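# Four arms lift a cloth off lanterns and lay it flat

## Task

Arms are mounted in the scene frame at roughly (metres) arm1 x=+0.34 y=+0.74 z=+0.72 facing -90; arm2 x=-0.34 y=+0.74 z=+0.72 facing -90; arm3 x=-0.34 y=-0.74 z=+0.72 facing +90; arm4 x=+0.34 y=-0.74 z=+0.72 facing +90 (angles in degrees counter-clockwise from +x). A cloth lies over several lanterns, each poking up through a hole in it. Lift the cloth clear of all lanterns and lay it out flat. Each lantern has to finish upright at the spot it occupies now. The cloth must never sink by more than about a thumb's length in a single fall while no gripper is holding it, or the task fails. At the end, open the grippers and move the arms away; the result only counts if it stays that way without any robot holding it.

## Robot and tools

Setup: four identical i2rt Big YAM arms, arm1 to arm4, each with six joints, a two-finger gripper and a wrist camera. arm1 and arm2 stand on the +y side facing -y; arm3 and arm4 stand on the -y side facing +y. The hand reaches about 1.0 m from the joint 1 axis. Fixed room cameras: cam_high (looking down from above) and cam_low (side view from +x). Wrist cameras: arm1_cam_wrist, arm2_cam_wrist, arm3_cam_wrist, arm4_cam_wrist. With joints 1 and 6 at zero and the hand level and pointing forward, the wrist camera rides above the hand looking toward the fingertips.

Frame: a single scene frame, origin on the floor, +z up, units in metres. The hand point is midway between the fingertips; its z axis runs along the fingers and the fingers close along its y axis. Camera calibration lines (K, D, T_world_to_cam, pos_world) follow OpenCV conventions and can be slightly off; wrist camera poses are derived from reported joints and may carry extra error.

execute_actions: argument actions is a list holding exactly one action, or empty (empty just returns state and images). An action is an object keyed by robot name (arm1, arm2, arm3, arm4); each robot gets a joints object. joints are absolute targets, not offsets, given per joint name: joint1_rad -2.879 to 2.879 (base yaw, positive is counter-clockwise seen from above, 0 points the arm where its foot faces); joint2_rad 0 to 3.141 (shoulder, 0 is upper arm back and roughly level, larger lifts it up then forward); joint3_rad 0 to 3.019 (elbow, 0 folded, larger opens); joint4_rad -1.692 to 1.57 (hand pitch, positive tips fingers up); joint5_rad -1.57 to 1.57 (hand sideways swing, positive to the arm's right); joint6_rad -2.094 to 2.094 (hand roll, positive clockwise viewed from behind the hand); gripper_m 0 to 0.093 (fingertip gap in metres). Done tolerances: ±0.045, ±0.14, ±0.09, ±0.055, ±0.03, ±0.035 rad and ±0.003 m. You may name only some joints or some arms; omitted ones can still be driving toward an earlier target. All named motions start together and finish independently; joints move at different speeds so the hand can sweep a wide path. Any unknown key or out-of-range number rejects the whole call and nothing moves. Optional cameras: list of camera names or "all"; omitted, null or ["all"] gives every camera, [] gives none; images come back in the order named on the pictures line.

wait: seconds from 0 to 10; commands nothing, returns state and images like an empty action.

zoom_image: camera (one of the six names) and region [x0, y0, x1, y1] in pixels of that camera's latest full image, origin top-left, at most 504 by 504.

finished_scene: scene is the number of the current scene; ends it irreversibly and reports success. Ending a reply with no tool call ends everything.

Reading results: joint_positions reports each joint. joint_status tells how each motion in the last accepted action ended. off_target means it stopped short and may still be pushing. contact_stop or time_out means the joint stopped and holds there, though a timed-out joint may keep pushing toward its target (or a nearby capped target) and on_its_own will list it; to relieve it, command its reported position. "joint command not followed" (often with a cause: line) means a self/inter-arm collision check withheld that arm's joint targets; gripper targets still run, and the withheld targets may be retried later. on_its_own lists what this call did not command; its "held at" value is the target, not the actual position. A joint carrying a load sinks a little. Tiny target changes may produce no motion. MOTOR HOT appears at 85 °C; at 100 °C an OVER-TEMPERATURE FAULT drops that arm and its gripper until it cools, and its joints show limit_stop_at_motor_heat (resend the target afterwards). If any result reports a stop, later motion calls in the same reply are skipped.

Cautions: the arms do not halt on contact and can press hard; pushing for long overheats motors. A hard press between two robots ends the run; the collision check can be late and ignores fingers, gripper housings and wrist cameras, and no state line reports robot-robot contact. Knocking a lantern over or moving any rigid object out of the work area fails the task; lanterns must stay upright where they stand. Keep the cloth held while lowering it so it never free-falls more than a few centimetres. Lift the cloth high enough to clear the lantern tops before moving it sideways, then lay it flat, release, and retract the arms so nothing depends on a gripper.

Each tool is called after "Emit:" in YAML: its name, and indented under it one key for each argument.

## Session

Emit:
execute_actions:
  actions: []

Scene clock: 0.00 s.
Motor temperatures (°C, as the motors report them): arm1=[23 23 24 20 22 21] | arm2=[21 22 25 24 20 22] | arm3=[22 23 24 21 22 22] | arm4=[20 24 24 21 20 22]
arm1.joint_positions: joint1_rad=+0.004 joint2_rad=+0.448 joint3_rad=+1.468 joint4_rad=-1.524 joint5_rad=-0.017 joint6_rad=-0.016 gripper_m=+0.094
arm1.joint_status: not commanded
arm1.hand: x=+0.3426 y=+0.6224 z=+1.3034 quat_wxyz=(-0.368, -0.592, -0.621, +0.360) (m; scene frame)
arm2.joint_positions: joint1_rad=-0.013 joint2_rad=+0.446 joint3_rad=+1.461 joint4_rad=-1.526 joint5_rad=+0.002 joint6_rad=+0.004 gripper_m=+0.094
arm2.joint_status: not commanded
arm2.hand: x=-0.3396 y=+0.6126 z=+1.3664 quat_wxyz=(-0.352, -0.621, -0.601, +0.360) (m; scene frame)
arm3.joint_positions: joint1_rad=+0.009 joint2_rad=+0.439 joint3_rad=+1.449 joint4_rad=-1.519 joint5_rad=-0.011 joint6_rad=+0.005 gripper_m=+0.095
arm3.joint_status: not commanded
arm3.hand: x=-0.3465 y=-0.6188 z=+1.3324 quat_wxyz=(-0.350, +0.624, -0.592, -0.370) (m; scene frame)
arm4.joint_positions: joint1_rad=+0.002 joint2_rad=+0.439 joint3_rad=+1.476 joint4_rad=-1.542 joint5_rad=+0.004 joint6_rad=+0.007 gripper_m=+0.094
arm4.joint_status: not commanded
arm4.hand: x=+0.3418 y=-0.6272 z=+1.3910 quat_wxyz=(-0.367, +0.594, -0.621, -0.357) (m; scene frame)
pictures: arm1_cam_wrist, arm2_cam_wrist, arm3_cam_wrist, arm4_cam_wrist, cam_high, cam_low
Images, in order (width x height): arm1_cam_wrist 616x616, arm2_cam_wrist 616x616, arm3_cam_wrist 616x616, arm4_cam_wrist 616x616, cam_high 504x504, cam_low 504x504.

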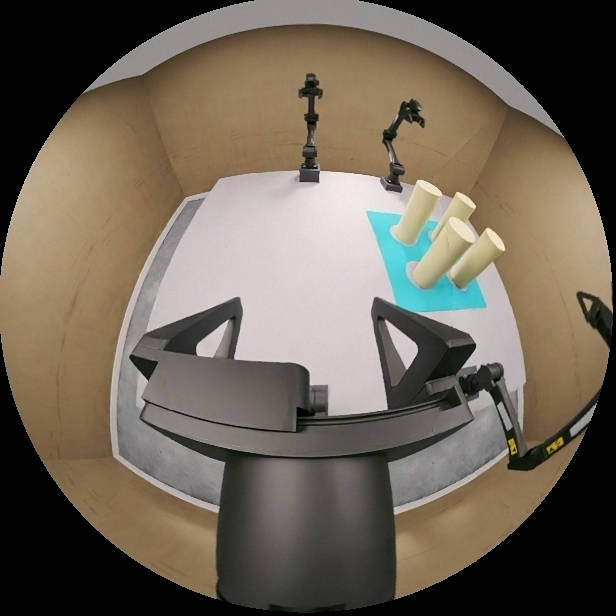

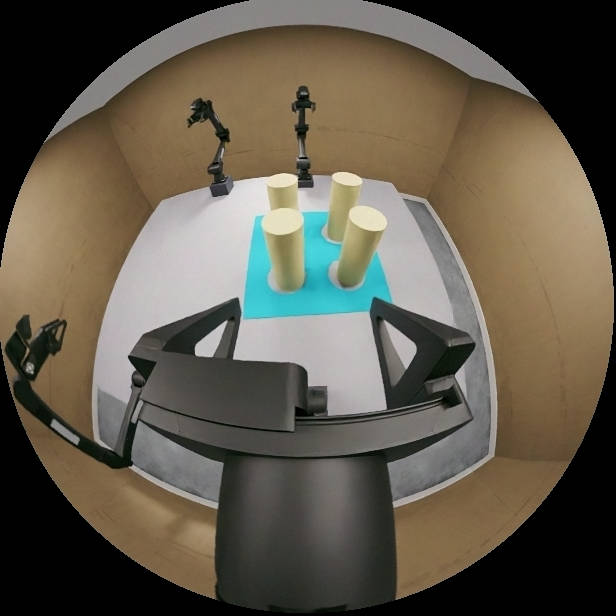

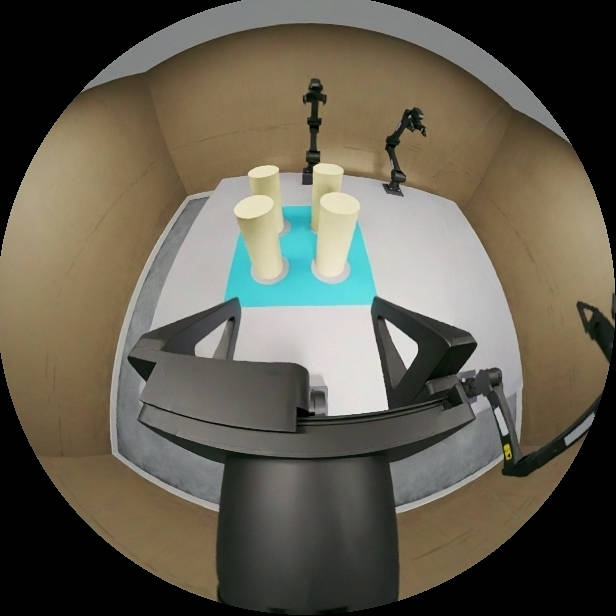

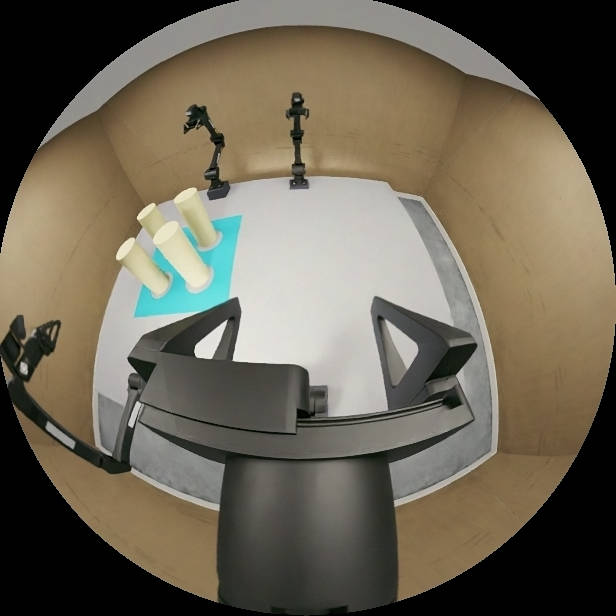

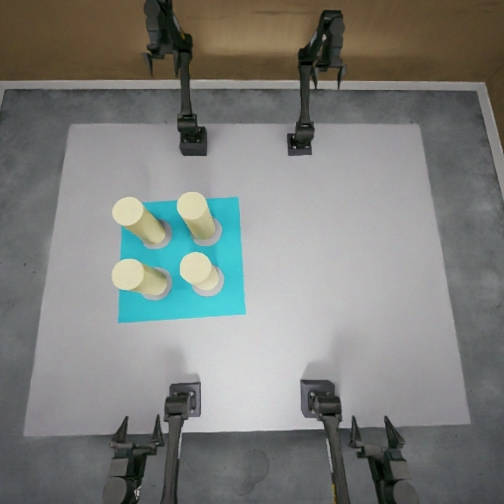

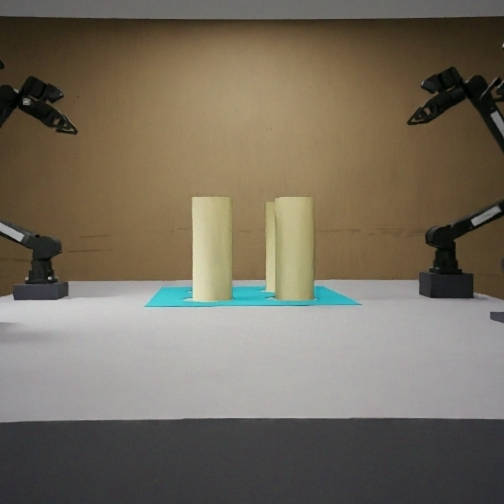

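Emit:
zoom_image:
  camera: "cam_high"
  region: [100, 180, 260, 340]

Region (100, 180, 260, 340) of cam_high's 504x504 image, scaled by 3.150, with more detail than that image has.

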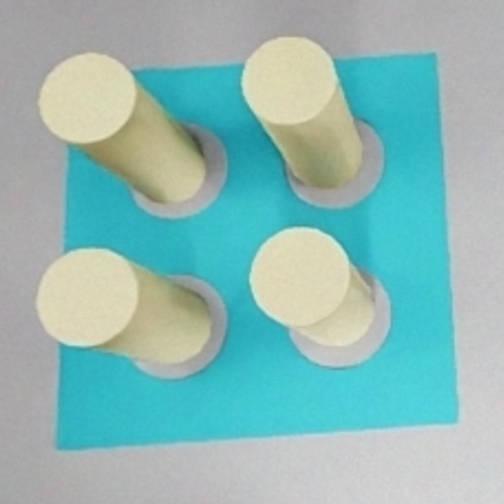

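Emit:
execute_actions:
  actions:
    - {"arm1": {"joints": {"joint1_rad": -0.834, "joint2_rad": 1.98, "joint3_rad": 1.51, "joint4_rad": -1.05, "joint6_rad": -0.096, "gripper_m": 0.09}}, "arm2": {"joints": {"joint1_rad": -0.755, "joint2_rad": 2.092, "joint3_rad": 1.52, "joint4_rad": -0.942, "joint6_rad": -1.618, "gripper_m": 0.09}}, "arm3": {"joints": {"joint1_rad": 0.698, "joint2_rad": 1.967, "joint3_rad": 1.365, "joint4_rad": -0.945, "joint6_rad": 1.473, "gripper_m": 0.09}}, "arm4": {"joints": {"joint1_rad": 0.7465, "joint2_rad": 2.125, "joint3_rad": 1.476, "joint4_rad": -0.898, "joint6_rad": -0.134, "gripper_m": 0.09}}}
  cameras: ["arm1_cam_wrist", "arm2_cam_wrist", "arm3_cam_wrist", "arm4_cam_wrist"]

Scene clock: 14.83 s.
Motor temperatures (°C, as the motors report them): arm1=[23 24 26 20 22 21] | arm2=[21 22 26 24 20 22] | arm3=[22 23 26 21 22 22] | arm4=[20 24 25 21 20 22]
arm1.joint_positions: joint1_rad=-0.838 joint2_rad=+1.987 joint3_rad=+1.498 joint4_rad=-1.054 joint5_rad=-0.019 joint6_rad=-0.084 gripper_m=+0.090
arm1.joint_status: all done
arm1.hand: x=-0.0889 y=+0.3431 z=+0.7709 quat_wxyz=(-0.018, -0.914, -0.404, +0.015) (m; scene frame)
arm2.joint_positions: joint1_rad=-0.764 joint2_rad=+2.103 joint3_rad=+1.504 joint4_rad=-0.953 joint5_rad=+0.001 joint6_rad=-1.607 gripper_m=+0.090
arm2.joint_status: all done
arm2.hand: x=-0.7509 y=+0.3178 z=+0.7669 quat_wxyz=(+0.004, -0.362, -0.932, +0.007) (m; scene frame)
arm3.joint_positions: joint1_rad=+0.704 joint2_rad=+1.975 joint3_rad=+1.356 joint4_rad=-0.959 joint5_rad=-0.010 joint6_rad=+1.460 gripper_m=+0.090
arm3.joint_status: all done
arm3.hand: x=-0.7025 y=-0.3409 z=+0.7599 quat_wxyz=(-0.001, +0.414, -0.910, +0.003) (m; scene frame)
arm4.joint_positions: joint1_rad=+0.751 joint2_rad=+2.127 joint3_rad=+1.469 joint4_rad=-0.905 joint5_rad=+0.005 joint6_rad=-0.121 gripper_m=+0.090
arm4.joint_status: all done
arm4.hand: x=-0.0475 y=-0.2983 z=+0.7688 quat_wxyz=(-0.007, +0.933, -0.359, -0.005) (m; scene frame)
pictures: arm1_cam_wrist, arm2_cam_wrist, arm3_cam_wrist, arm4_cam_wrist
camera_calibration (this result's frames):
arm1_cam_wrist: T_world_to_cam=[[-0.740146, 0.671859, -0.028111, -0.272103], [0.552403, 0.631323, 0.544318, -0.583728], [0.383452, 0.387346, -0.838408, 0.678055], [0, 0, 0, 1]] pos_world=[-0.138945, 0.288694, 0.878571]
arm2_cam_wrist: T_world_to_cam=[[-0.678616, -0.734424, 0.0100243, -0.276764], [-0.587699, 0.551126, 0.592343, -1.06627], [-0.440556, 0.396082, -0.805624, 0.282916], [0, 0, 0, 1]] pos_world=[-0.689821, 0.272327, 0.862294]
arm3_cam_wrist: T_world_to_cam=[[0.755284, -0.655392, 0.00279602, 0.306354], [-0.534766, -0.613794, 0.58076, -1.01797], [-0.378909, -0.440133, -0.81407, 0.327462], [0, 0, 0, 1]] pos_world=[-0.651682, -0.279916, 0.856917]
arm4_cam_wrist: T_world_to_cam=[[0.66479, 0.746953, 0.010779, 0.244616], [0.605074, -0.546868, 0.578638, -0.576703], [0.43811, -0.37815, -0.815513, 0.655534], [0, 0, 0, 1]] pos_world=[-0.100866, -0.250206, 0.865662]
Images, in order (width x height): arm1_cam_wrist 616x616, arm2_cam_wrist 616x616, arm3_cam_wrist 616x616, arm4_cam_wrist 616x616.

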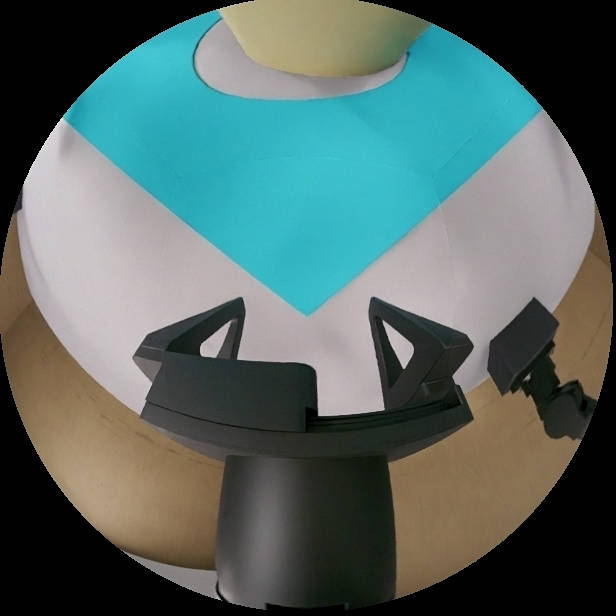

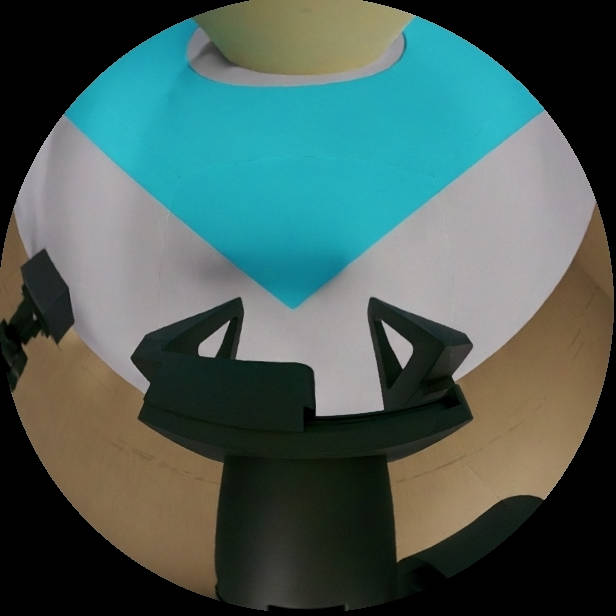

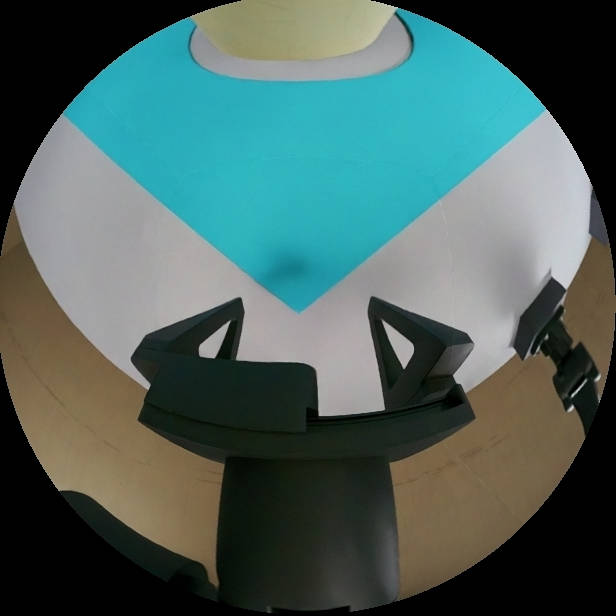

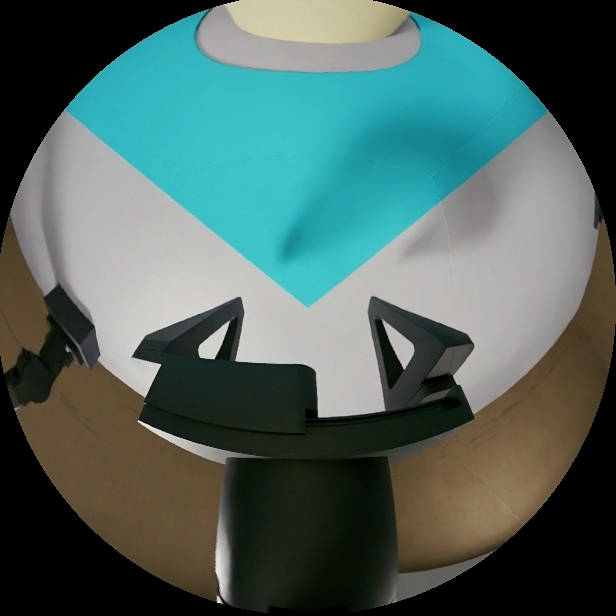

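Emit:
execute_actions:
  actions:
    - {"arm1": {"joints": {"joint2_rad": 2.09, "joint3_rad": 1.498}}, "arm2": {"joints": {"joint2_rad": 2.165, "joint3_rad": 1.442, "joint4_rad": -0.86}}, "arm3": {"joints": {"joint2_rad": 2.06, "joint3_rad": 1.356, "joint4_rad": -0.87}}, "arm4": {"joints": {"joint2_rad": 2.21, "joint3_rad": 1.469, "joint4_rad": -0.822}}}
  cameras: ["arm1_cam_wrist", "arm2_cam_wrist", "arm3_cam_wrist", "arm4_cam_wrist"]

Scene clock: 26.20 s.
Motor temperatures (°C, as the motors report them): arm1=[23 25 27 20 22 21] | arm2=[21 24 27 24 20 22] | arm3=[22 24 27 21 22 22] | arm4=[20 26 26 21 20 22]
arm1.joint_positions: joint1_rad=-0.828 joint2_rad=+2.065 joint3_rad=+1.503 joint4_rad=-1.053 joint5_rad=-0.014 joint6_rad=-0.087 gripper_m=+0.090
arm1.joint_status: all done
arm1.hand: x=-0.0805 y=+0.3446 z=+0.7291 quat_wxyz=(-0.004, -0.912, -0.410, -0.018) (m; scene frame)
arm2.joint_positions: joint1_rad=-0.764 joint2_rad=+2.145 joint3_rad=+1.454 joint4_rad=-0.871 joint5_rad=+0.001 joint6_rad=-1.609 gripper_m=+0.090
arm2.joint_status: all done
arm2.hand: x=-0.7429 y=+0.3262 z=+0.7280 quat_wxyz=(+0.003, -0.361, -0.933, +0.002) (m; scene frame)
arm3.joint_positions: joint1_rad=+0.703 joint2_rad=+2.038 joint3_rad=+1.357 joint4_rad=-0.882 joint5_rad=-0.011 joint6_rad=+1.463 gripper_m=+0.090
arm3.joint_status: all done
arm3.hand: x=-0.7082 y=-0.3332 z=+0.7274 quat_wxyz=(+0.002, +0.412, -0.911, -0.004) (m; scene frame)
arm4.joint_positions: joint1_rad=+0.748 joint2_rad=+2.185 joint3_rad=+1.471 joint4_rad=-0.828 joint5_rad=+0.003 joint6_rad=-0.121 gripper_m=+0.090
arm4.joint_status: all done
arm4.hand: x=-0.0516 y=-0.2918 z=+0.7368 quat_wxyz=(-0.011, +0.933, -0.360, -0.015) (m; scene frame)
pictures: arm1_cam_wrist, arm2_cam_wrist, arm3_cam_wrist, arm4_cam_wrist
camera_calibration (this result's frames):
arm1_cam_wrist: T_world_to_cam=[[-0.747182, 0.663975, -0.0292432, -0.265037], [0.516413, 0.607701, 0.603339, -0.604444], [0.418373, 0.435702, -0.796949, 0.595145], [0, 0, 0, 1]] pos_world=[-0.134881, 0.283993, 0.831234]
arm2_cam_wrist: T_world_to_cam=[[-0.677544, -0.735482, 0.000475585, -0.256729], [-0.592319, 0.546042, 0.59245, -1.04501], [-0.435996, 0.401129, -0.805607, 0.253588], [0, 0, 0, 1]] pos_world=[-0.682359, 0.280076, 0.823529]
arm3_cam_wrist: T_world_to_cam=[[0.752333, -0.658649, -0.0132699, 0.324242], [-0.530695, -0.617868, 0.580175, -0.995463], [-0.390331, -0.429442, -0.814384, 0.297926], [0, 0, 0, 1]] pos_world=[-0.655935, -0.273561, 0.824471]
arm4_cam_wrist: T_world_to_cam=[[0.666568, 0.745368, 0.0106412, 0.242535], [0.612453, -0.555731, 0.562196, -0.542271], [0.424956, -0.368225, -0.826936, 0.644364], [0, 0, 0, 1]] pos_world=[-0.103377, -0.244864, 0.835129]
Images, in order (width x height): arm1_cam_wrist 616x616, arm2_cam_wrist 616x616, arm3_cam_wrist 616x616, arm4_cam_wrist 616x616.

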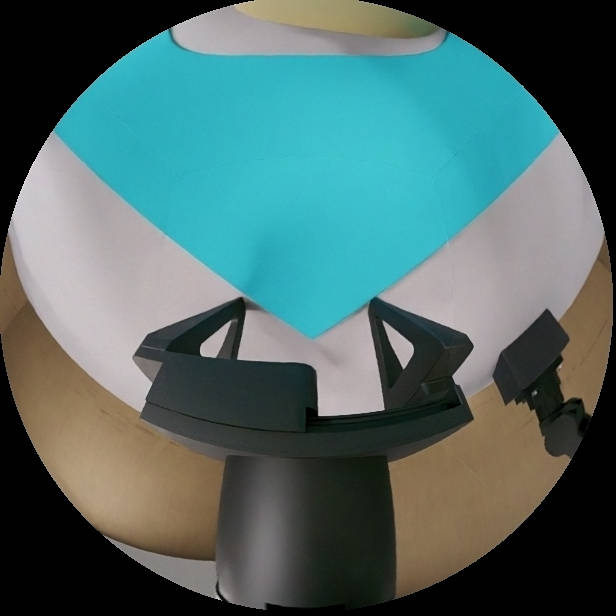

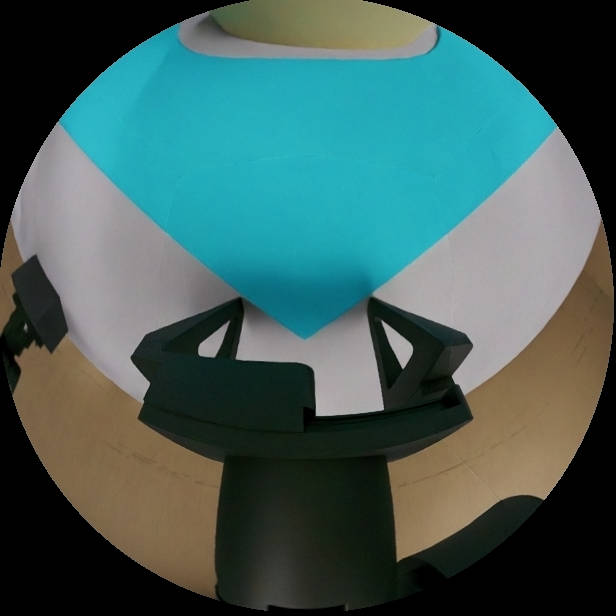

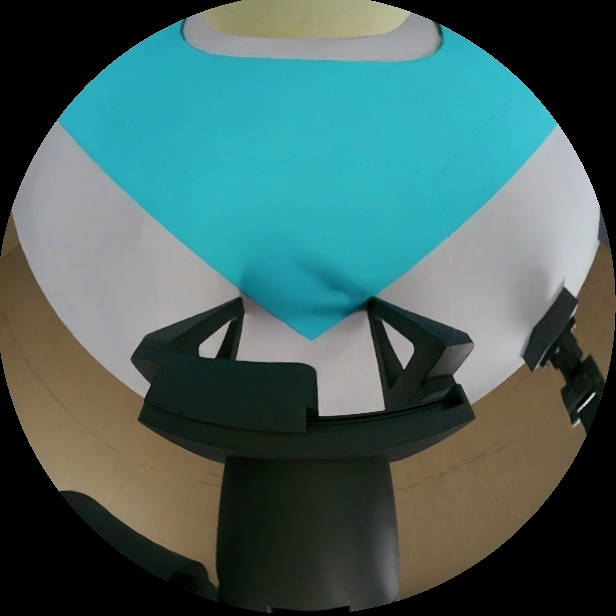

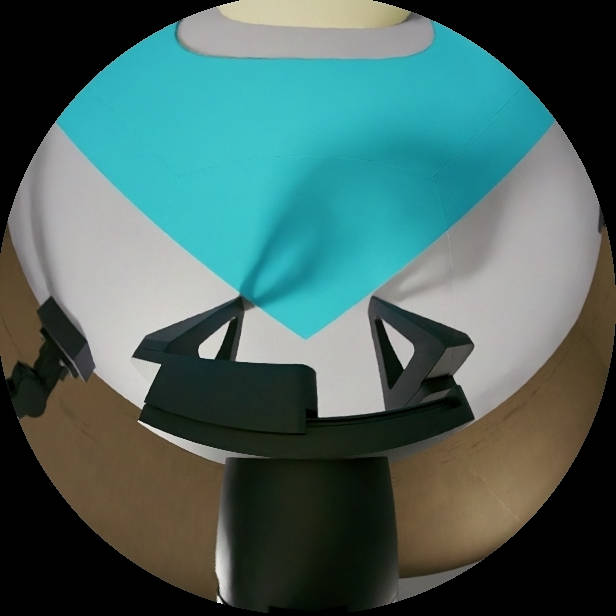

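Emit:
execute_actions:
  actions:
    - {"arm1": {"joints": {"gripper_m": 0.0}}, "arm2": {"joints": {"gripper_m": 0.0}}, "arm3": {"joints": {"gripper_m": 0.0}}, "arm4": {"joints": {"gripper_m": 0.0}}}
  cameras: ["arm1_cam_wrist", "arm2_cam_wrist", "arm3_cam_wrist", "arm4_cam_wrist"]

Scene clock: 28.67 s.
Motor temperatures (°C, as the motors report them): arm1=[23 25 27 20 22 21] | arm2=[21 24 26 24 20 22] | arm3=[22 24 27 21 22 22] | arm4=[20 26 26 21 20 22]
arm1.joint_positions: joint1_rad=-0.833 joint2_rad=+2.065 joint3_rad=+1.503 joint4_rad=-1.053 joint5_rad=-0.015 joint6_rad=-0.087 gripper_m=+0.003
arm1.joint_status: gripper_m off_target (ended at +0.003, target +0.000)
arm1.hand: x=-0.0821 y=+0.3463 z=+0.7291 quat_wxyz=(-0.005, -0.913, -0.408, -0.019) (m; scene frame)
arm2.joint_positions: joint1_rad=-0.763 joint2_rad=+2.145 joint3_rad=+1.454 joint4_rad=-0.871 joint5_rad=+0.001 joint6_rad=-1.609 gripper_m=+0.002
arm2.joint_status: all done
arm2.hand: x=-0.7427 y=+0.3261 z=+0.7278 quat_wxyz=(+0.002, -0.361, -0.933, +0.002) (m; scene frame)
arm3.joint_positions: joint1_rad=+0.702 joint2_rad=+2.038 joint3_rad=+1.357 joint4_rad=-0.882 joint5_rad=-0.011 joint6_rad=+1.463 gripper_m=+0.003
arm3.joint_status: gripper_m off_target (ended at +0.003, target +0.000)
arm3.hand: x=-0.7080 y=-0.3331 z=+0.7274 quat_wxyz=(+0.002, +0.412, -0.911, -0.004) (m; scene frame)
arm4.joint_positions: joint1_rad=+0.748 joint2_rad=+2.185 joint3_rad=+1.471 joint4_rad=-0.828 joint5_rad=+0.003 joint6_rad=-0.121 gripper_m=+0.003
arm4.joint_status: all done
arm4.hand: x=-0.0516 y=-0.2918 z=+0.7368 quat_wxyz=(-0.011, +0.933, -0.360, -0.015) (m; scene frame)
pictures: arm1_cam_wrist, arm2_cam_wrist, arm3_cam_wrist, arm4_cam_wrist
camera_calibration (this result's frames):
arm1_cam_wrist: T_world_to_cam=[[-0.74407, 0.66739, -0.0308229, -0.267165], [0.518553, 0.605991, 0.603223, -0.603788], [0.421264, 0.432857, -0.796977, 0.596313], [0, 0, 0, 1]] pos_world=[-0.136899, 0.286075, 0.831231]
arm2_cam_wrist: T_world_to_cam=[[-0.677264, -0.73574, 0.0000936841, -0.256086], [-0.592686, 0.545655, 0.592439, -1.04484], [-0.435932, 0.401182, -0.805615, 0.253585], [0, 0, 0, 1]] pos_world=[-0.682153, 0.279975, 0.82332]
arm3_cam_wrist: T_world_to_cam=[[0.752082, -0.658936, -0.0132742, 0.323949], [-0.530929, -0.617667, 0.580175, -0.995392], [-0.390497, -0.429291, -0.814384, 0.297982], [0, 0, 0, 1]] pos_world=[-0.655757, -0.273438, 0.824473]
arm4_cam_wrist: T_world_to_cam=[[0.666568, 0.745368, 0.0106412, 0.242535], [0.612453, -0.555731, 0.562196, -0.542271], [0.424956, -0.368225, -0.826936, 0.644364], [0, 0, 0, 1]] pos_world=[-0.103377, -0.244864, 0.835129]
Images, in order (width x height): arm1_cam_wrist 616x616, arm2_cam_wrist 616x616, arm3_cam_wrist 616x616, arm4_cam_wrist 616x616.

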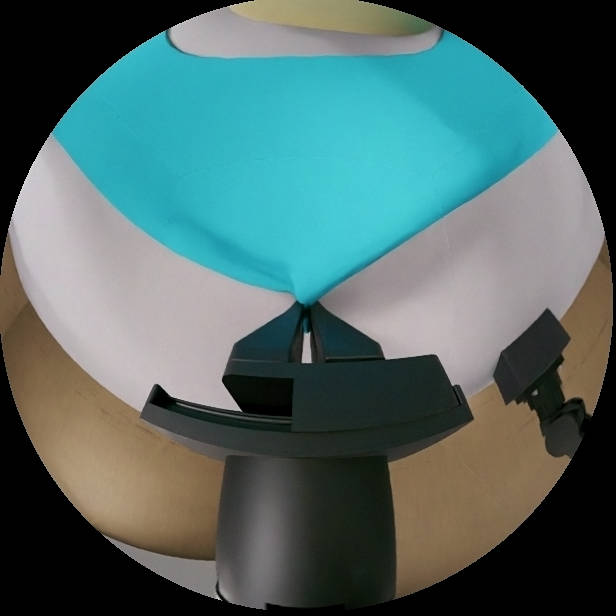

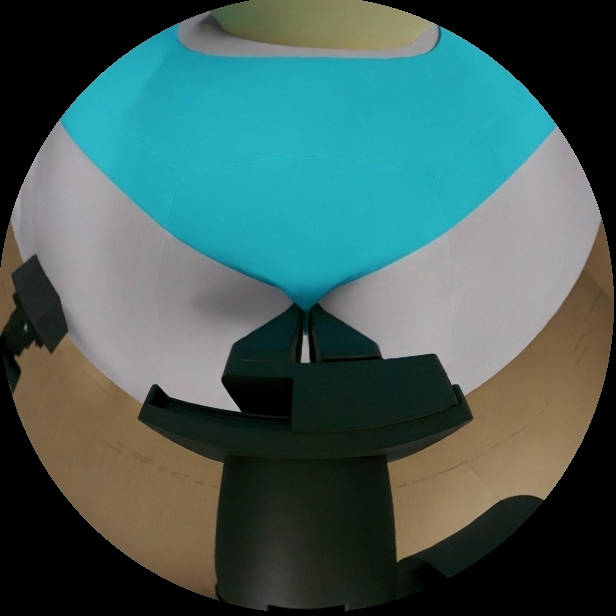

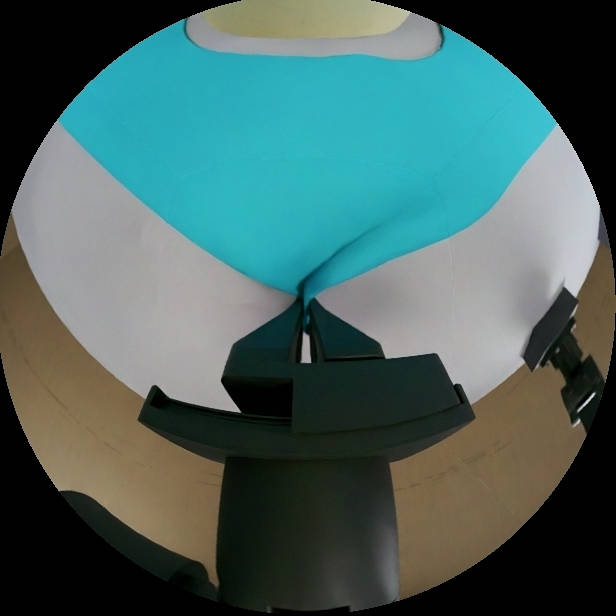

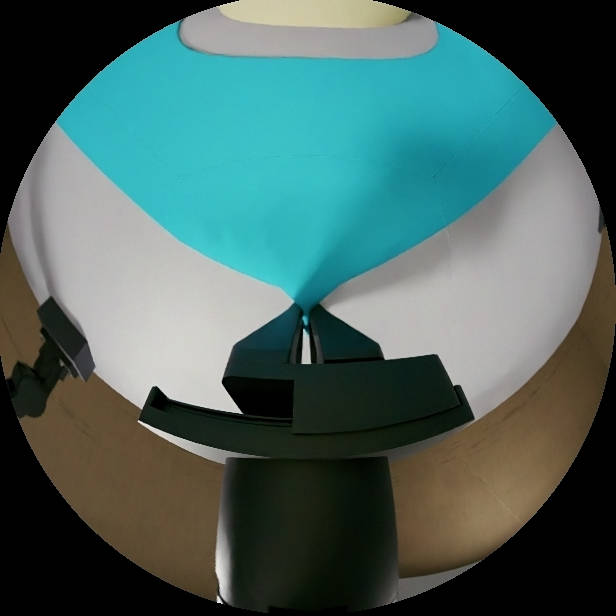

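Emit:
execute_actions:
  actions:
    - {"arm1": {"joints": {"joint2_rad": 1.798, "joint3_rad": 1.60, "joint4_rad": -1.236}}, "arm2": {"joints": {"joint2_rad": 1.865, "joint3_rad": 1.533, "joint4_rad": -1.10}}, "arm3": {"joints": {"joint2_rad": 1.768, "joint3_rad": 1.473, "joint4_rad": -1.142}}, "arm4": {"joints": {"joint2_rad": 1.912, "joint3_rad": 1.53, "joint4_rad": -1.062}}}
  cameras: ["cam_low"]

Emit:
execute_actions:
  actions:
    - {"arm1": {"joints": {"joint2_rad": 1.623, "joint3_rad": 1.815, "joint4_rad": -1.367}}, "arm2": {"joints": {"joint2_rad": 1.635, "joint3_rad": 1.672, "joint4_rad": -1.212}}, "arm3": {"joints": {"joint2_rad": 1.56, "joint3_rad": 1.658, "joint4_rad": -1.276}}, "arm4": {"joints": {"joint2_rad": 1.663, "joint3_rad": 1.632, "joint4_rad": -1.16}}}
  cameras: ["cam_low"]

Emit:
execute_actions:
  actions:
    - {"arm1": {"joints": {"joint2_rad": 1.57, "joint3_rad": 2.126, "joint4_rad": -1.425}}, "arm2": {"joints": {"joint2_rad": 1.59, "joint3_rad": 2.018, "joint4_rad": -1.396}}, "arm3": {"joints": {"joint2_rad": 1.544, "joint3_rad": 2.05, "joint4_rad": -1.475}}, "arm4": {"joints": {"joint2_rad": 1.597, "joint3_rad": 1.95, "joint4_rad": -1.336}}}
  cameras: ["cam_low", "cam_high"]

Scene clock: 42.57 s.
Motor temperatures (°C, as the motors report them): arm1=[23 26 27 20 22 21] | arm2=[21 24 26 24 20 22] | arm3=[22 25 27 21 22 22] | arm4=[20 26 26 21 20 22]
arm1.joint_positions: joint1_rad=-0.833 joint2_rad=+1.804 joint3_rad=+1.579 joint4_rad=-1.222 joint5_rad=-0.019 joint6_rad=-0.087 gripper_m=+0.003
arm1.joint_status: all done
arm1.hand: x=-0.0842 y=+0.3450 z=+0.9008 quat_wxyz=(-0.034, -0.911, -0.407, +0.060) (m; scene frame)
arm2.joint_positions: joint1_rad=-0.751 joint2_rad=+1.871 joint3_rad=+1.505 joint4_rad=-1.087 joint5_rad=-0.002 joint6_rad=-1.609 gripper_m=+0.002
arm2.joint_status: all done
arm2.hand: x=-0.7393 y=+0.3177 z=+0.8971 quat_wxyz=(+0.022, -0.354, -0.933, +0.053) (m; scene frame)
arm3.joint_positions: joint1_rad=+0.691 joint2_rad=+1.766 joint3_rad=+1.447 joint4_rad=-1.126 joint5_rad=-0.007 joint6_rad=+1.463 gripper_m=+0.003
arm3.joint_status: all done
arm3.hand: x=-0.7063 y=-0.3271 z=+0.9006 quat_wxyz=(+0.017, +0.406, -0.912, -0.061) (m; scene frame)
arm4.joint_positions: joint1_rad=+0.748 joint2_rad=+1.909 joint3_rad=+1.520 joint4_rad=-1.048 joint5_rad=+0.004 joint6_rad=-0.121 gripper_m=+0.003
arm4.joint_status: all done
arm4.hand: x=-0.0552 y=-0.2879 z=+0.9085 quat_wxyz=(-0.036, +0.931, -0.359, -0.061) (m; scene frame)
pictures: cam_low
Images, in order (width x height): cam_low 504x504.

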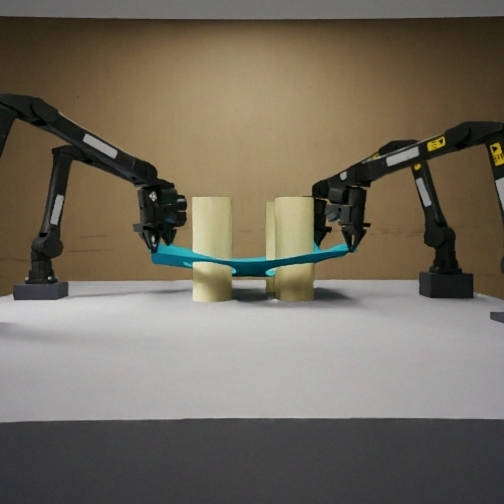

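Scene clock: 44.00 s.
Motor temperatures (°C, as the motors report them): arm1=[23 26 28 20 22 21] | arm2=[21 24 27 24 20 22] | arm3=[22 25 28 21 22 22] | arm4=[20 26 26 21 20 22]
arm1.joint_positions: joint1_rad=-0.833 joint2_rad=+1.636 joint3_rad=+1.792 joint4_rad=-1.354 joint5_rad=-0.019 joint6_rad=-0.087 gripper_m=+0.003
arm1.joint_status: all done
arm1.hand: x=-0.0857 y=+0.3452 z=+1.0807 quat_wxyz=(-0.074, -0.896, -0.401, +0.177) (m; scene frame)
arm2.joint_positions: joint1_rad=-0.751 joint2_rad=+1.645 joint3_rad=+1.642 joint4_rad=-1.199 joint5_rad=-0.002 joint6_rad=-1.609 gripper_m=+0.002
arm2.joint_status: all done
arm2.hand: x=-0.7421 y=+0.3143 z=+1.0781 quat_wxyz=(+0.071, -0.349, -0.919, +0.167) (m; scene frame)
arm3.joint_positions: joint1_rad=+0.691 joint2_rad=+1.563 joint3_rad=+1.631 joint4_rad=-1.260 joint5_rad=-0.007 joint6_rad=+1.463 gripper_m=+0.003
arm3.joint_status: all done
arm3.hand: x=-0.7099 y=-0.3261 z=+1.0826 quat_wxyz=(+0.055, +0.401, -0.897, -0.180) (m; scene frame)
arm4.joint_positions: joint1_rad=+0.748 joint2_rad=+1.667 joint3_rad=+1.620 joint4_rad=-1.147 joint5_rad=+0.004 joint6_rad=-0.121 gripper_m=+0.003
arm4.joint_status: all done
arm4.hand: x=-0.0547 y=-0.2892 z=+1.0863 quat_wxyz=(-0.093, +0.916, -0.353, -0.168) (m; scene frame)
pictures: cam_low
Images, in order (width x height): cam_low 504x504.

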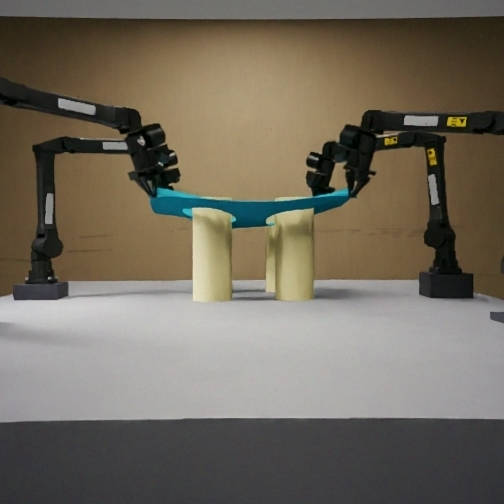

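Scene clock: 45.43 s.
Motor temperatures (°C, as the motors report them): arm1=[23 26 28 20 22 21] | arm2=[21 24 27 24 20 22] | arm3=[22 25 28 21 22 22] | arm4=[20 26 27 21 20 22]
arm1.joint_positions: joint1_rad=-0.833 joint2_rad=+1.579 joint3_rad=+2.086 joint4_rad=-1.412 joint5_rad=-0.019 joint6_rad=-0.087 gripper_m=+0.003
arm1.joint_status: all done
arm1.hand: x=-0.0828 y=+0.3493 z=+1.2473 quat_wxyz=(-0.120, -0.860, -0.386, +0.311) (m; scene frame)
arm2.joint_positions: joint1_rad=-0.751 joint2_rad=+1.586 joint3_rad=+1.971 joint4_rad=-1.384 joint5_rad=-0.002 joint6_rad=-1.609 gripper_m=+0.002
arm2.joint_status: all done
arm2.hand: x=-0.7385 y=+0.3177 z=+1.2501 quat_wxyz=(+0.109, -0.340, -0.898, +0.258) (m; scene frame)
arm3.joint_positions: joint1_rad=+0.691 joint2_rad=+1.547 joint3_rad=+2.005 joint4_rad=-1.460 joint5_rad=-0.007 joint6_rad=+1.463 gripper_m=+0.003
arm3.joint_status: all done
arm3.hand: x=-0.7091 y=-0.3298 z=+1.2483 quat_wxyz=(+0.084, +0.392, -0.876, -0.269) (m; scene frame)
arm4.joint_positions: joint1_rad=+0.748 joint2_rad=+1.596 joint3_rad=+1.920 joint4_rad=-1.322 joint5_rad=+0.004 joint6_rad=-0.121 gripper_m=+0.003
arm4.joint_status: all done
arm4.hand: x=-0.0520 y=-0.2929 z=+1.2544 quat_wxyz=(-0.137, +0.894, -0.345, -0.252) (m; scene frame)
pictures: cam_high, cam_low
Images, in order (width x height): cam_high 504x504, cam_low 504x504.

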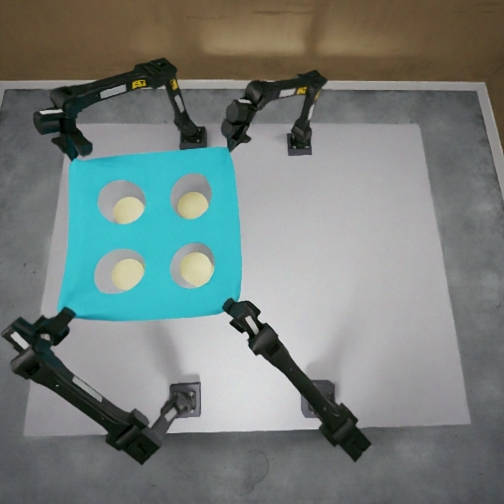

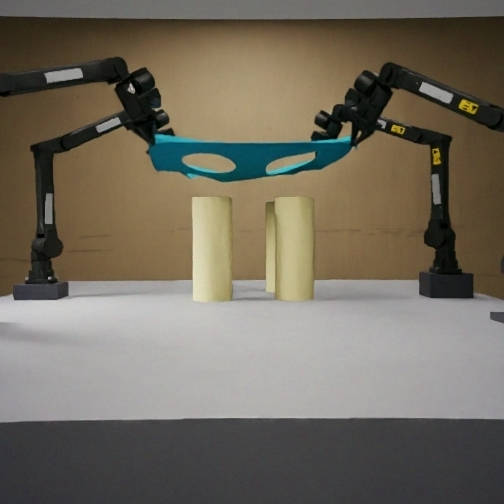

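Emit:
execute_actions:
  actions:
    - {"arm1": {"joints": {"joint1_rad": -0.52, "joint2_rad": 1.24, "joint3_rad": 1.765, "joint4_rad": -1.41, "joint6_rad": 0.235}}, "arm2": {"joints": {"joint1_rad": -0.462, "joint2_rad": 1.272, "joint3_rad": 1.645, "joint4_rad": -1.373, "joint6_rad": -1.305}}, "arm3": {"joints": {"joint1_rad": 0.362, "joint2_rad": 1.26, "joint3_rad": 1.723, "joint4_rad": -1.461, "joint6_rad": 1.12}}, "arm4": {"joints": {"joint1_rad": 0.437, "joint2_rad": 1.314, "joint3_rad": 1.626, "joint4_rad": -1.308, "joint6_rad": -0.445}}}
  cameras: ["cam_low"]

Emit:
execute_actions:
  actions:
    - {"arm1": {"joints": {"joint1_rad": -0.068, "joint2_rad": 1.105, "joint3_rad": 1.666, "joint4_rad": -1.45, "joint6_rad": 0.685}}, "arm2": {"joints": {"joint1_rad": -0.018, "joint2_rad": 1.138, "joint3_rad": 1.548, "joint4_rad": -1.405, "joint6_rad": -0.862}}, "arm3": {"joints": {"joint1_rad": -0.11, "joint2_rad": 1.167, "joint3_rad": 1.66, "joint4_rad": -1.485, "joint6_rad": 0.652}}, "arm4": {"joints": {"joint1_rad": 0.008, "joint2_rad": 1.222, "joint3_rad": 1.546, "joint4_rad": -1.325, "joint6_rad": -0.865}}}
  cameras: ["cam_low"]

Emit:
execute_actions:
  actions:
    - {"arm1": {"joints": {"joint1_rad": 0.405, "joint2_rad": 1.19, "joint3_rad": 1.78, "joint4_rad": -1.42, "joint6_rad": 1.16}}, "arm2": {"joints": {"joint1_rad": 0.44, "joint2_rad": 1.232, "joint3_rad": 1.685, "joint4_rad": -1.377, "joint6_rad": -0.405}}, "arm3": {"joints": {"joint1_rad": -0.548, "joint2_rad": 1.30, "joint3_rad": 1.825, "joint4_rad": -1.454, "joint6_rad": 0.212}}, "arm4": {"joints": {"joint1_rad": -0.408, "joint2_rad": 1.33, "joint3_rad": 1.69, "joint4_rad": -1.307, "joint6_rad": -1.28}}}
  cameras: ["cam_low", "cam_high"]

Scene clock: 64.87 s.
Motor temperatures (°C, as the motors report them): arm1=[23 26 31 20 22 21] | arm2=[21 24 30 24 20 22] | arm3=[22 25 31 21 22 22] | arm4=[20 26 29 21 20 22]
arm1.joint_positions: joint1_rad=-0.515 joint2_rad=+1.258 joint3_rad=+1.759 joint4_rad=-1.411 joint5_rad=-0.017 joint6_rad=+0.223 gripper_m=+0.003
arm1.joint_status: all done
arm1.hand: x=+0.1210 y=+0.3457 z=+1.2469 quat_wxyz=(-0.207, -0.859, -0.390, +0.259) (m; scene frame)
arm2.joint_positions: joint1_rad=-0.443 joint2_rad=+1.280 joint3_rad=+1.650 joint4_rad=-1.383 joint5_rad=-0.007 joint6_rad=-1.315 gripper_m=+0.002
arm2.joint_status: all done
arm2.hand: x=-0.5394 y=+0.3209 z=+1.2479 quat_wxyz=(+0.024, -0.334, -0.902, +0.272) (m; scene frame)
arm3.joint_positions: joint1_rad=+0.347 joint2_rad=+1.264 joint3_rad=+1.722 joint4_rad=-1.460 joint5_rad=-0.005 joint6_rad=+1.135 gripper_m=+0.003
arm3.joint_status: all done
arm3.hand: x=-0.5071 y=-0.3296 z=+1.2506 quat_wxyz=(-0.010, +0.385, -0.879, -0.282) (m; scene frame)
arm4.joint_positions: joint1_rad=+0.424 joint2_rad=+1.317 joint3_rad=+1.627 joint4_rad=-1.311 joint5_rad=+0.004 joint6_rad=-0.431 gripper_m=+0.003
arm4.joint_status: all done
arm4.hand: x=+0.1519 y=-0.2905 z=+1.2547 quat_wxyz=(-0.207, +0.892, -0.352, -0.196) (m; scene frame)
pictures: cam_low
Images, in order (width x height): cam_low 504x504.

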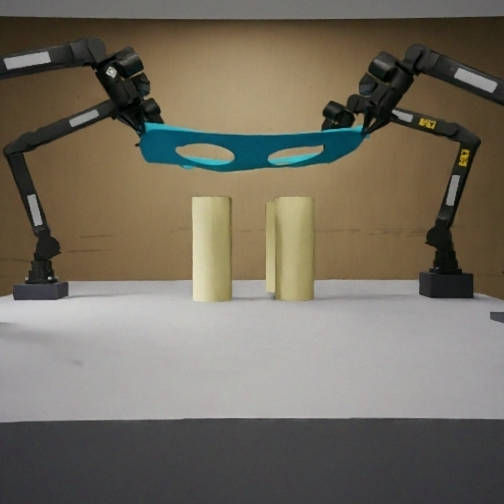

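Scene clock: 66.37 s.
Motor temperatures (°C, as the motors report them): arm1=[23 26 31 20 22 21] | arm2=[21 24 30 24 20 22] | arm3=[22 25 31 21 22 22] | arm4=[20 26 29 21 20 22]
arm1.joint_positions: joint1_rad=-0.073 joint2_rad=+1.110 joint3_rad=+1.659 joint4_rad=-1.439 joint5_rad=-0.017 joint6_rad=+0.674 gripper_m=+0.003
arm1.joint_status: all done
arm1.hand: x=+0.3171 y=+0.3525 z=+1.2527 quat_wxyz=(-0.305, -0.857, -0.386, +0.151) (m; scene frame)
arm2.joint_positions: joint1_rad=-0.014 joint2_rad=+1.143 joint3_rad=+1.551 joint4_rad=-1.388 joint5_rad=-0.006 joint6_rad=-0.872 gripper_m=+0.002
arm2.joint_status: all done
arm2.hand: x=-0.3460 y=+0.3243 z=+1.2564 quat_wxyz=(-0.098, -0.339, -0.895, +0.272) (m; scene frame)
arm3.joint_positions: joint1_rad=-0.114 joint2_rad=+1.193 joint3_rad=+1.656 joint4_rad=-1.463 joint5_rad=-0.007 joint6_rad=+0.666 gripper_m=+0.003
arm3.joint_status: all done
arm3.hand: x=-0.3075 y=-0.3253 z=+1.2499 quat_wxyz=(-0.134, +0.388, -0.876, -0.252) (m; scene frame)
arm4.joint_positions: joint1_rad=+0.015 joint2_rad=+1.230 joint3_rad=+1.546 joint4_rad=-1.311 joint5_rad=+0.004 joint6_rad=-0.851 gripper_m=+0.003
arm4.joint_status: all done
arm4.hand: x=+0.3464 y=-0.2870 z=+1.2532 quat_wxyz=(-0.270, +0.893, -0.347, -0.098) (m; scene frame)
pictures: cam_low
Images, in order (width x height): cam_low 504x504.

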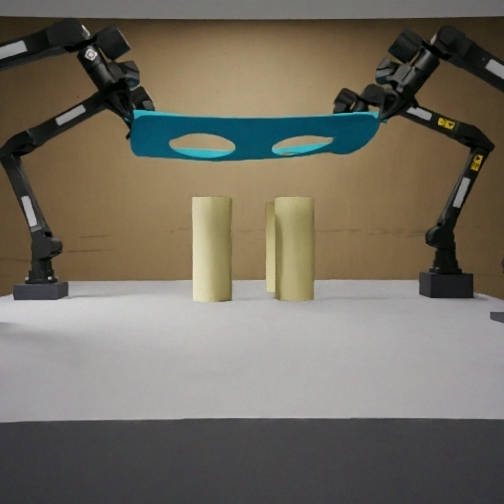

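Scene clock: 67.87 s.
Motor temperatures (°C, as the motors report them): arm1=[23 26 31 20 22 21] | arm2=[21 24 30 24 20 22] | arm3=[22 25 32 21 22 22] | arm4=[20 26 30 21 20 22]
arm1.joint_positions: joint1_rad=+0.402 joint2_rad=+1.209 joint3_rad=+1.718 joint4_rad=-1.432 joint5_rad=-0.014 joint6_rad=+1.149 gripper_m=+0.003
arm1.joint_status: all done
arm1.hand: x=+0.5146 y=+0.3515 z=+1.2427 quat_wxyz=(-0.323, -0.863, -0.389, -0.001) (m; scene frame)
arm2.joint_positions: joint1_rad=+0.443 joint2_rad=+1.257 joint3_rad=+1.618 joint4_rad=-1.381 joint5_rad=+0.000 joint6_rad=-0.414 gripper_m=+0.002
arm2.joint_status: all done
arm2.hand: x=-0.1462 y=+0.3241 z=+1.2434 quat_wxyz=(-0.193, -0.343, -0.900, +0.189) (m; scene frame)
arm3.joint_positions: joint1_rad=-0.550 joint2_rad=+1.321 joint3_rad=+1.767 joint4_rad=-1.461 joint5_rad=-0.012 joint6_rad=+0.224 gripper_m=+0.003
arm3.joint_status: all done
arm3.hand: x=-0.1107 y=-0.3348 z=+1.2506 quat_wxyz=(-0.222, +0.391, -0.877, -0.171) (m; scene frame)
arm4.joint_positions: joint1_rad=-0.407 joint2_rad=+1.339 joint3_rad=+1.636 joint4_rad=-1.311 joint5_rad=+0.001 joint6_rad=-1.266 gripper_m=+0.003
arm4.joint_status: all done
arm4.hand: x=+0.5487 y=-0.2947 z=+1.2476 quat_wxyz=(-0.277, +0.894, -0.351, +0.016) (m; scene frame)
pictures: cam_high, cam_low
Images, in order (width x height): cam_high 504x504, cam_low 504x504.

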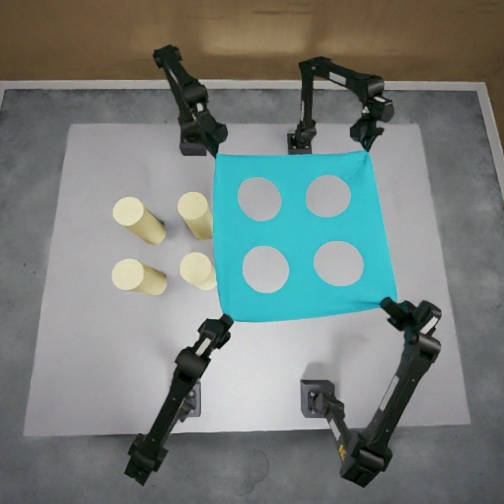

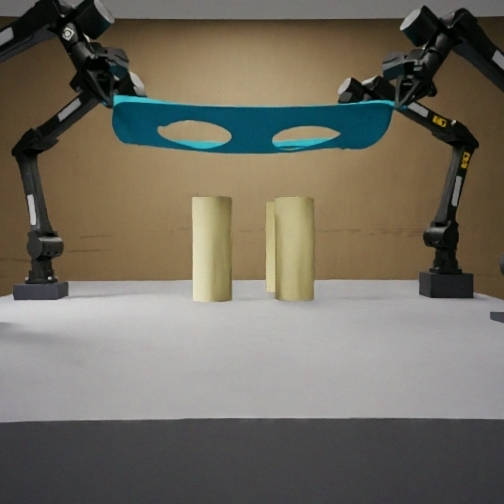

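Emit:
execute_actions:
  actions:
    - {"arm1": {"joints": {"joint1_rad": 0.72, "joint2_rad": 1.515, "joint3_rad": 1.56, "joint4_rad": -1.256, "joint6_rad": 1.47}}, "arm2": {"joints": {"joint1_rad": 0.752, "joint2_rad": 1.578, "joint3_rad": 1.462, "joint4_rad": -1.115, "joint6_rad": -0.10}}, "arm3": {"joints": {"joint1_rad": -0.83, "joint2_rad": 1.625, "joint3_rad": 1.617, "joint4_rad": -1.205, "joint6_rad": -0.06}}, "arm4": {"joints": {"joint1_rad": -0.68, "joint2_rad": 1.705, "joint3_rad": 1.565, "joint4_rad": -1.08, "joint6_rad": -1.56}}}
  cameras: []

Emit:
execute_actions:
  actions:
    - {"arm1": {"joints": {"joint2_rad": 1.686, "joint3_rad": 1.40, "joint4_rad": -1.126}}, "arm2": {"joints": {"joint2_rad": 1.798, "joint3_rad": 1.365, "joint4_rad": -1.005}}, "arm3": {"joints": {"joint2_rad": 1.812, "joint3_rad": 1.497, "joint4_rad": -1.10}}, "arm4": {"joints": {"joint2_rad": 1.93, "joint3_rad": 1.50, "joint4_rad": -1.0}}}
  cameras: ["cam_high"]

Emit:
execute_actions:
  actions:
    - {"arm1": {"joints": {"joint1_rad": 0.755, "joint2_rad": 1.905, "joint3_rad": 1.322, "joint4_rad": -0.957}}, "arm2": {"joints": {"joint2_rad": 2.027, "joint3_rad": 1.302, "joint4_rad": -0.84}}, "arm3": {"joints": {"joint2_rad": 2.008, "joint3_rad": 1.405, "joint4_rad": -0.94}}, "arm4": {"joints": {"joint1_rad": -0.72, "joint2_rad": 2.175, "joint3_rad": 1.50, "joint4_rad": -0.887}}}
  cameras: ["cam_high", "cam_low"]

Scene clock: 80.17 s.
Motor temperatures (°C, as the motors report them): arm1=[23 25 33 20 22 21] | arm2=[21 24 32 24 20 22] | arm3=[22 25 34 21 22 22] | arm4=[20 25 31 21 20 22]
arm1.joint_positions: joint1_rad=+0.717 joint2_rad=+1.515 joint3_rad=+1.528 joint4_rad=-1.265 joint5_rad=-0.013 joint6_rad=+1.458 gripper_m=+0.003
arm1.joint_status: all done
arm1.hand: x=+0.6903 y=+0.3525 z=+1.0267 quat_wxyz=(-0.154, -0.899, -0.406, -0.049) (m; scene frame)
arm2.joint_positions: joint1_rad=+0.750 joint2_rad=+1.579 joint3_rad=+1.450 joint4_rad=-1.114 joint5_rad=+0.005 joint6_rad=-0.108 gripper_m=+0.002
arm2.joint_status: all done
arm2.hand: x=+0.0337 y=+0.3303 z=+1.0334 quat_wxyz=(-0.144, -0.351, -0.922, +0.074) (m; scene frame)
arm3.joint_positions: joint1_rad=-0.821 joint2_rad=+1.643 joint3_rad=+1.596 joint4_rad=-1.208 joint5_rad=-0.016 joint6_rad=-0.048 gripper_m=+0.003
arm3.joint_status: all done
arm3.hand: x=+0.0668 y=-0.3328 z=+1.0332 quat_wxyz=(-0.149, +0.402, -0.901, -0.067) (m; scene frame)
arm4.joint_positions: joint1_rad=-0.682 joint2_rad=+1.697 joint3_rad=+1.539 joint4_rad=-1.091 joint5_rad=+0.000 joint6_rad=-1.546 gripper_m=+0.003
arm4.joint_status: all done
arm4.hand: x=+0.7250 y=-0.2956 z=+1.0337 quat_wxyz=(-0.154, +0.919, -0.358, +0.052) (m; scene frame)
pictures: none
No camera images: the call's "cameras" was empty. Leave "cameras" out to get every camera's image.

Scene clock: 81.43 s.
Motor temperatures (°C, as the motors report them): arm1=[23 25 32 20 22 21] | arm2=[21 24 31 24 20 22] | arm3=[22 25 33 21 22 22] | arm4=[20 26 31 21 20 22]
arm1.joint_positions: joint1_rad=+0.717 joint2_rad=+1.702 joint3_rad=+1.379 joint4_rad=-1.134 joint5_rad=-0.013 joint6_rad=+1.458 gripper_m=+0.003
arm1.joint_status: all done
arm1.hand: x=+0.6905 y=+0.3494 z=+0.8746 quat_wxyz=(-0.058, -0.910, -0.410, -0.019) (m; scene frame)
arm2.joint_positions: joint1_rad=+0.750 joint2_rad=+1.806 joint3_rad=+1.364 joint4_rad=-1.004 joint5_rad=+0.005 joint6_rad=-0.108 gripper_m=+0.002
arm2.joint_status: all done
arm2.hand: x=+0.0348 y=+0.3299 z=+0.8822 quat_wxyz=(-0.054, -0.355, -0.933, +0.029) (m; scene frame)
arm3.joint_positions: joint1_rad=-0.821 joint2_rad=+1.841 joint3_rad=+1.487 joint4_rad=-1.103 joint5_rad=-0.016 joint6_rad=-0.048 gripper_m=+0.003
arm3.joint_status: all done
arm3.hand: x=+0.0676 y=-0.3319 z=+0.8819 quat_wxyz=(-0.055, +0.406, -0.912, -0.030) (m; scene frame)
arm4.joint_positions: joint1_rad=-0.682 joint2_rad=+1.929 joint3_rad=+1.482 joint4_rad=-1.007 joint5_rad=+0.000 joint6_rad=-1.547 gripper_m=+0.003
arm4.joint_status: all done
arm4.hand: x=+0.7240 y=-0.2950 z=+0.8814 quat_wxyz=(-0.058, +0.930, -0.362, +0.017) (m; scene frame)
pictures: cam_high
Images, in order (width x height): cam_high 504x504.

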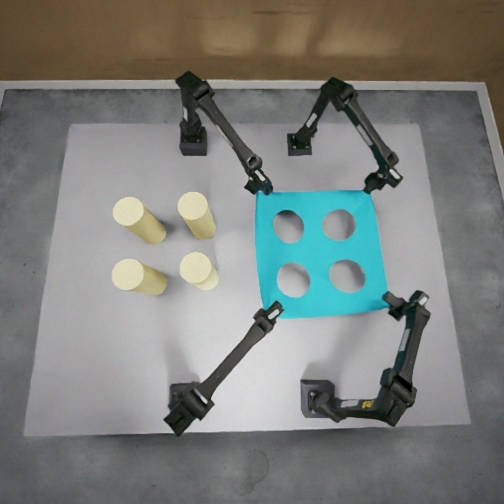

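Scene clock: 82.67 s.
Motor temperatures (°C, as the motors report them): arm1=[23 25 32 20 22 21] | arm2=[21 24 31 24 20 22] | arm3=[22 25 33 21 22 22] | arm4=[20 26 31 21 20 22]
arm1.joint_positions: joint1_rad=+0.745 joint2_rad=+1.923 joint3_rad=+1.312 joint4_rad=-0.960 joint5_rad=-0.008 joint6_rad=+1.459 gripper_m=+0.003
arm1.joint_status: all done
arm1.hand: x=+0.7001 y=+0.3573 z=+0.7403 quat_wxyz=(-0.004, -0.906, -0.422, +0.001) (m; scene frame)
arm2.joint_positions: joint1_rad=+0.749 joint2_rad=+2.030 joint3_rad=+1.313 joint4_rad=-0.833 joint5_rad=+0.007 joint6_rad=-0.108 gripper_m=+0.002
arm2.joint_status: all done
arm2.hand: x=+0.0283 y=+0.3361 z=+0.7496 quat_wxyz=(-0.007, -0.356, -0.934, +0.006) (m; scene frame)
arm3.joint_positions: joint1_rad=-0.817 joint2_rad=+2.032 joint3_rad=+1.405 joint4_rad=-0.937 joint5_rad=-0.021 joint6_rad=-0.049 gripper_m=+0.003
arm3.joint_status: all done
arm3.hand: x=+0.0579 y=-0.3377 z=+0.7507 quat_wxyz=(-0.004, +0.408, -0.913, -0.013) (m; scene frame)
arm4.joint_positions: joint1_rad=-0.700 joint2_rad=+2.167 joint3_rad=+1.489 joint4_rad=-0.887 joint5_rad=-0.001 joint6_rad=-1.548 gripper_m=+0.003
arm4.joint_status: all done
arm4.hand: x=+0.7300 y=-0.3020 z=+0.7492 quat_wxyz=(-0.006, +0.929, -0.370, -0.003) (m; scene frame)
pictures: cam_high, cam_low
Images, in order (width x height): cam_high 504x504, cam_low 504x504.

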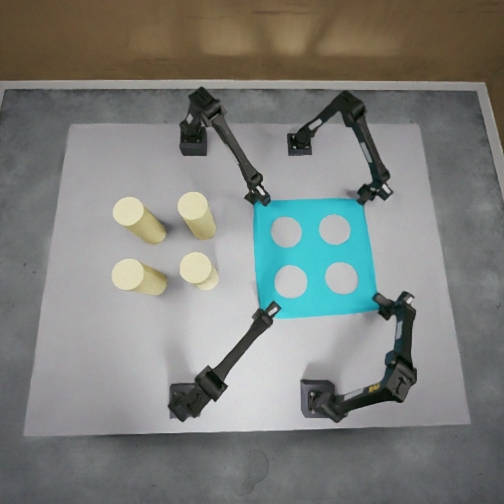

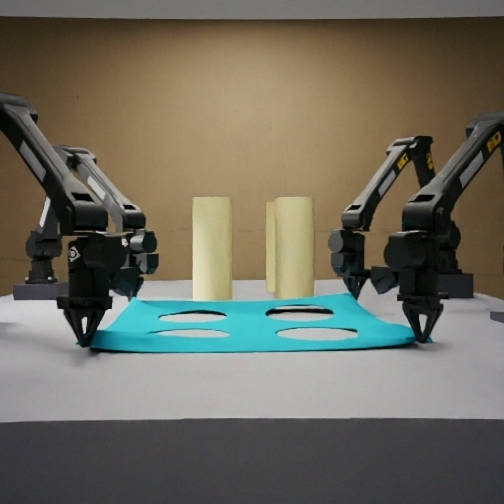

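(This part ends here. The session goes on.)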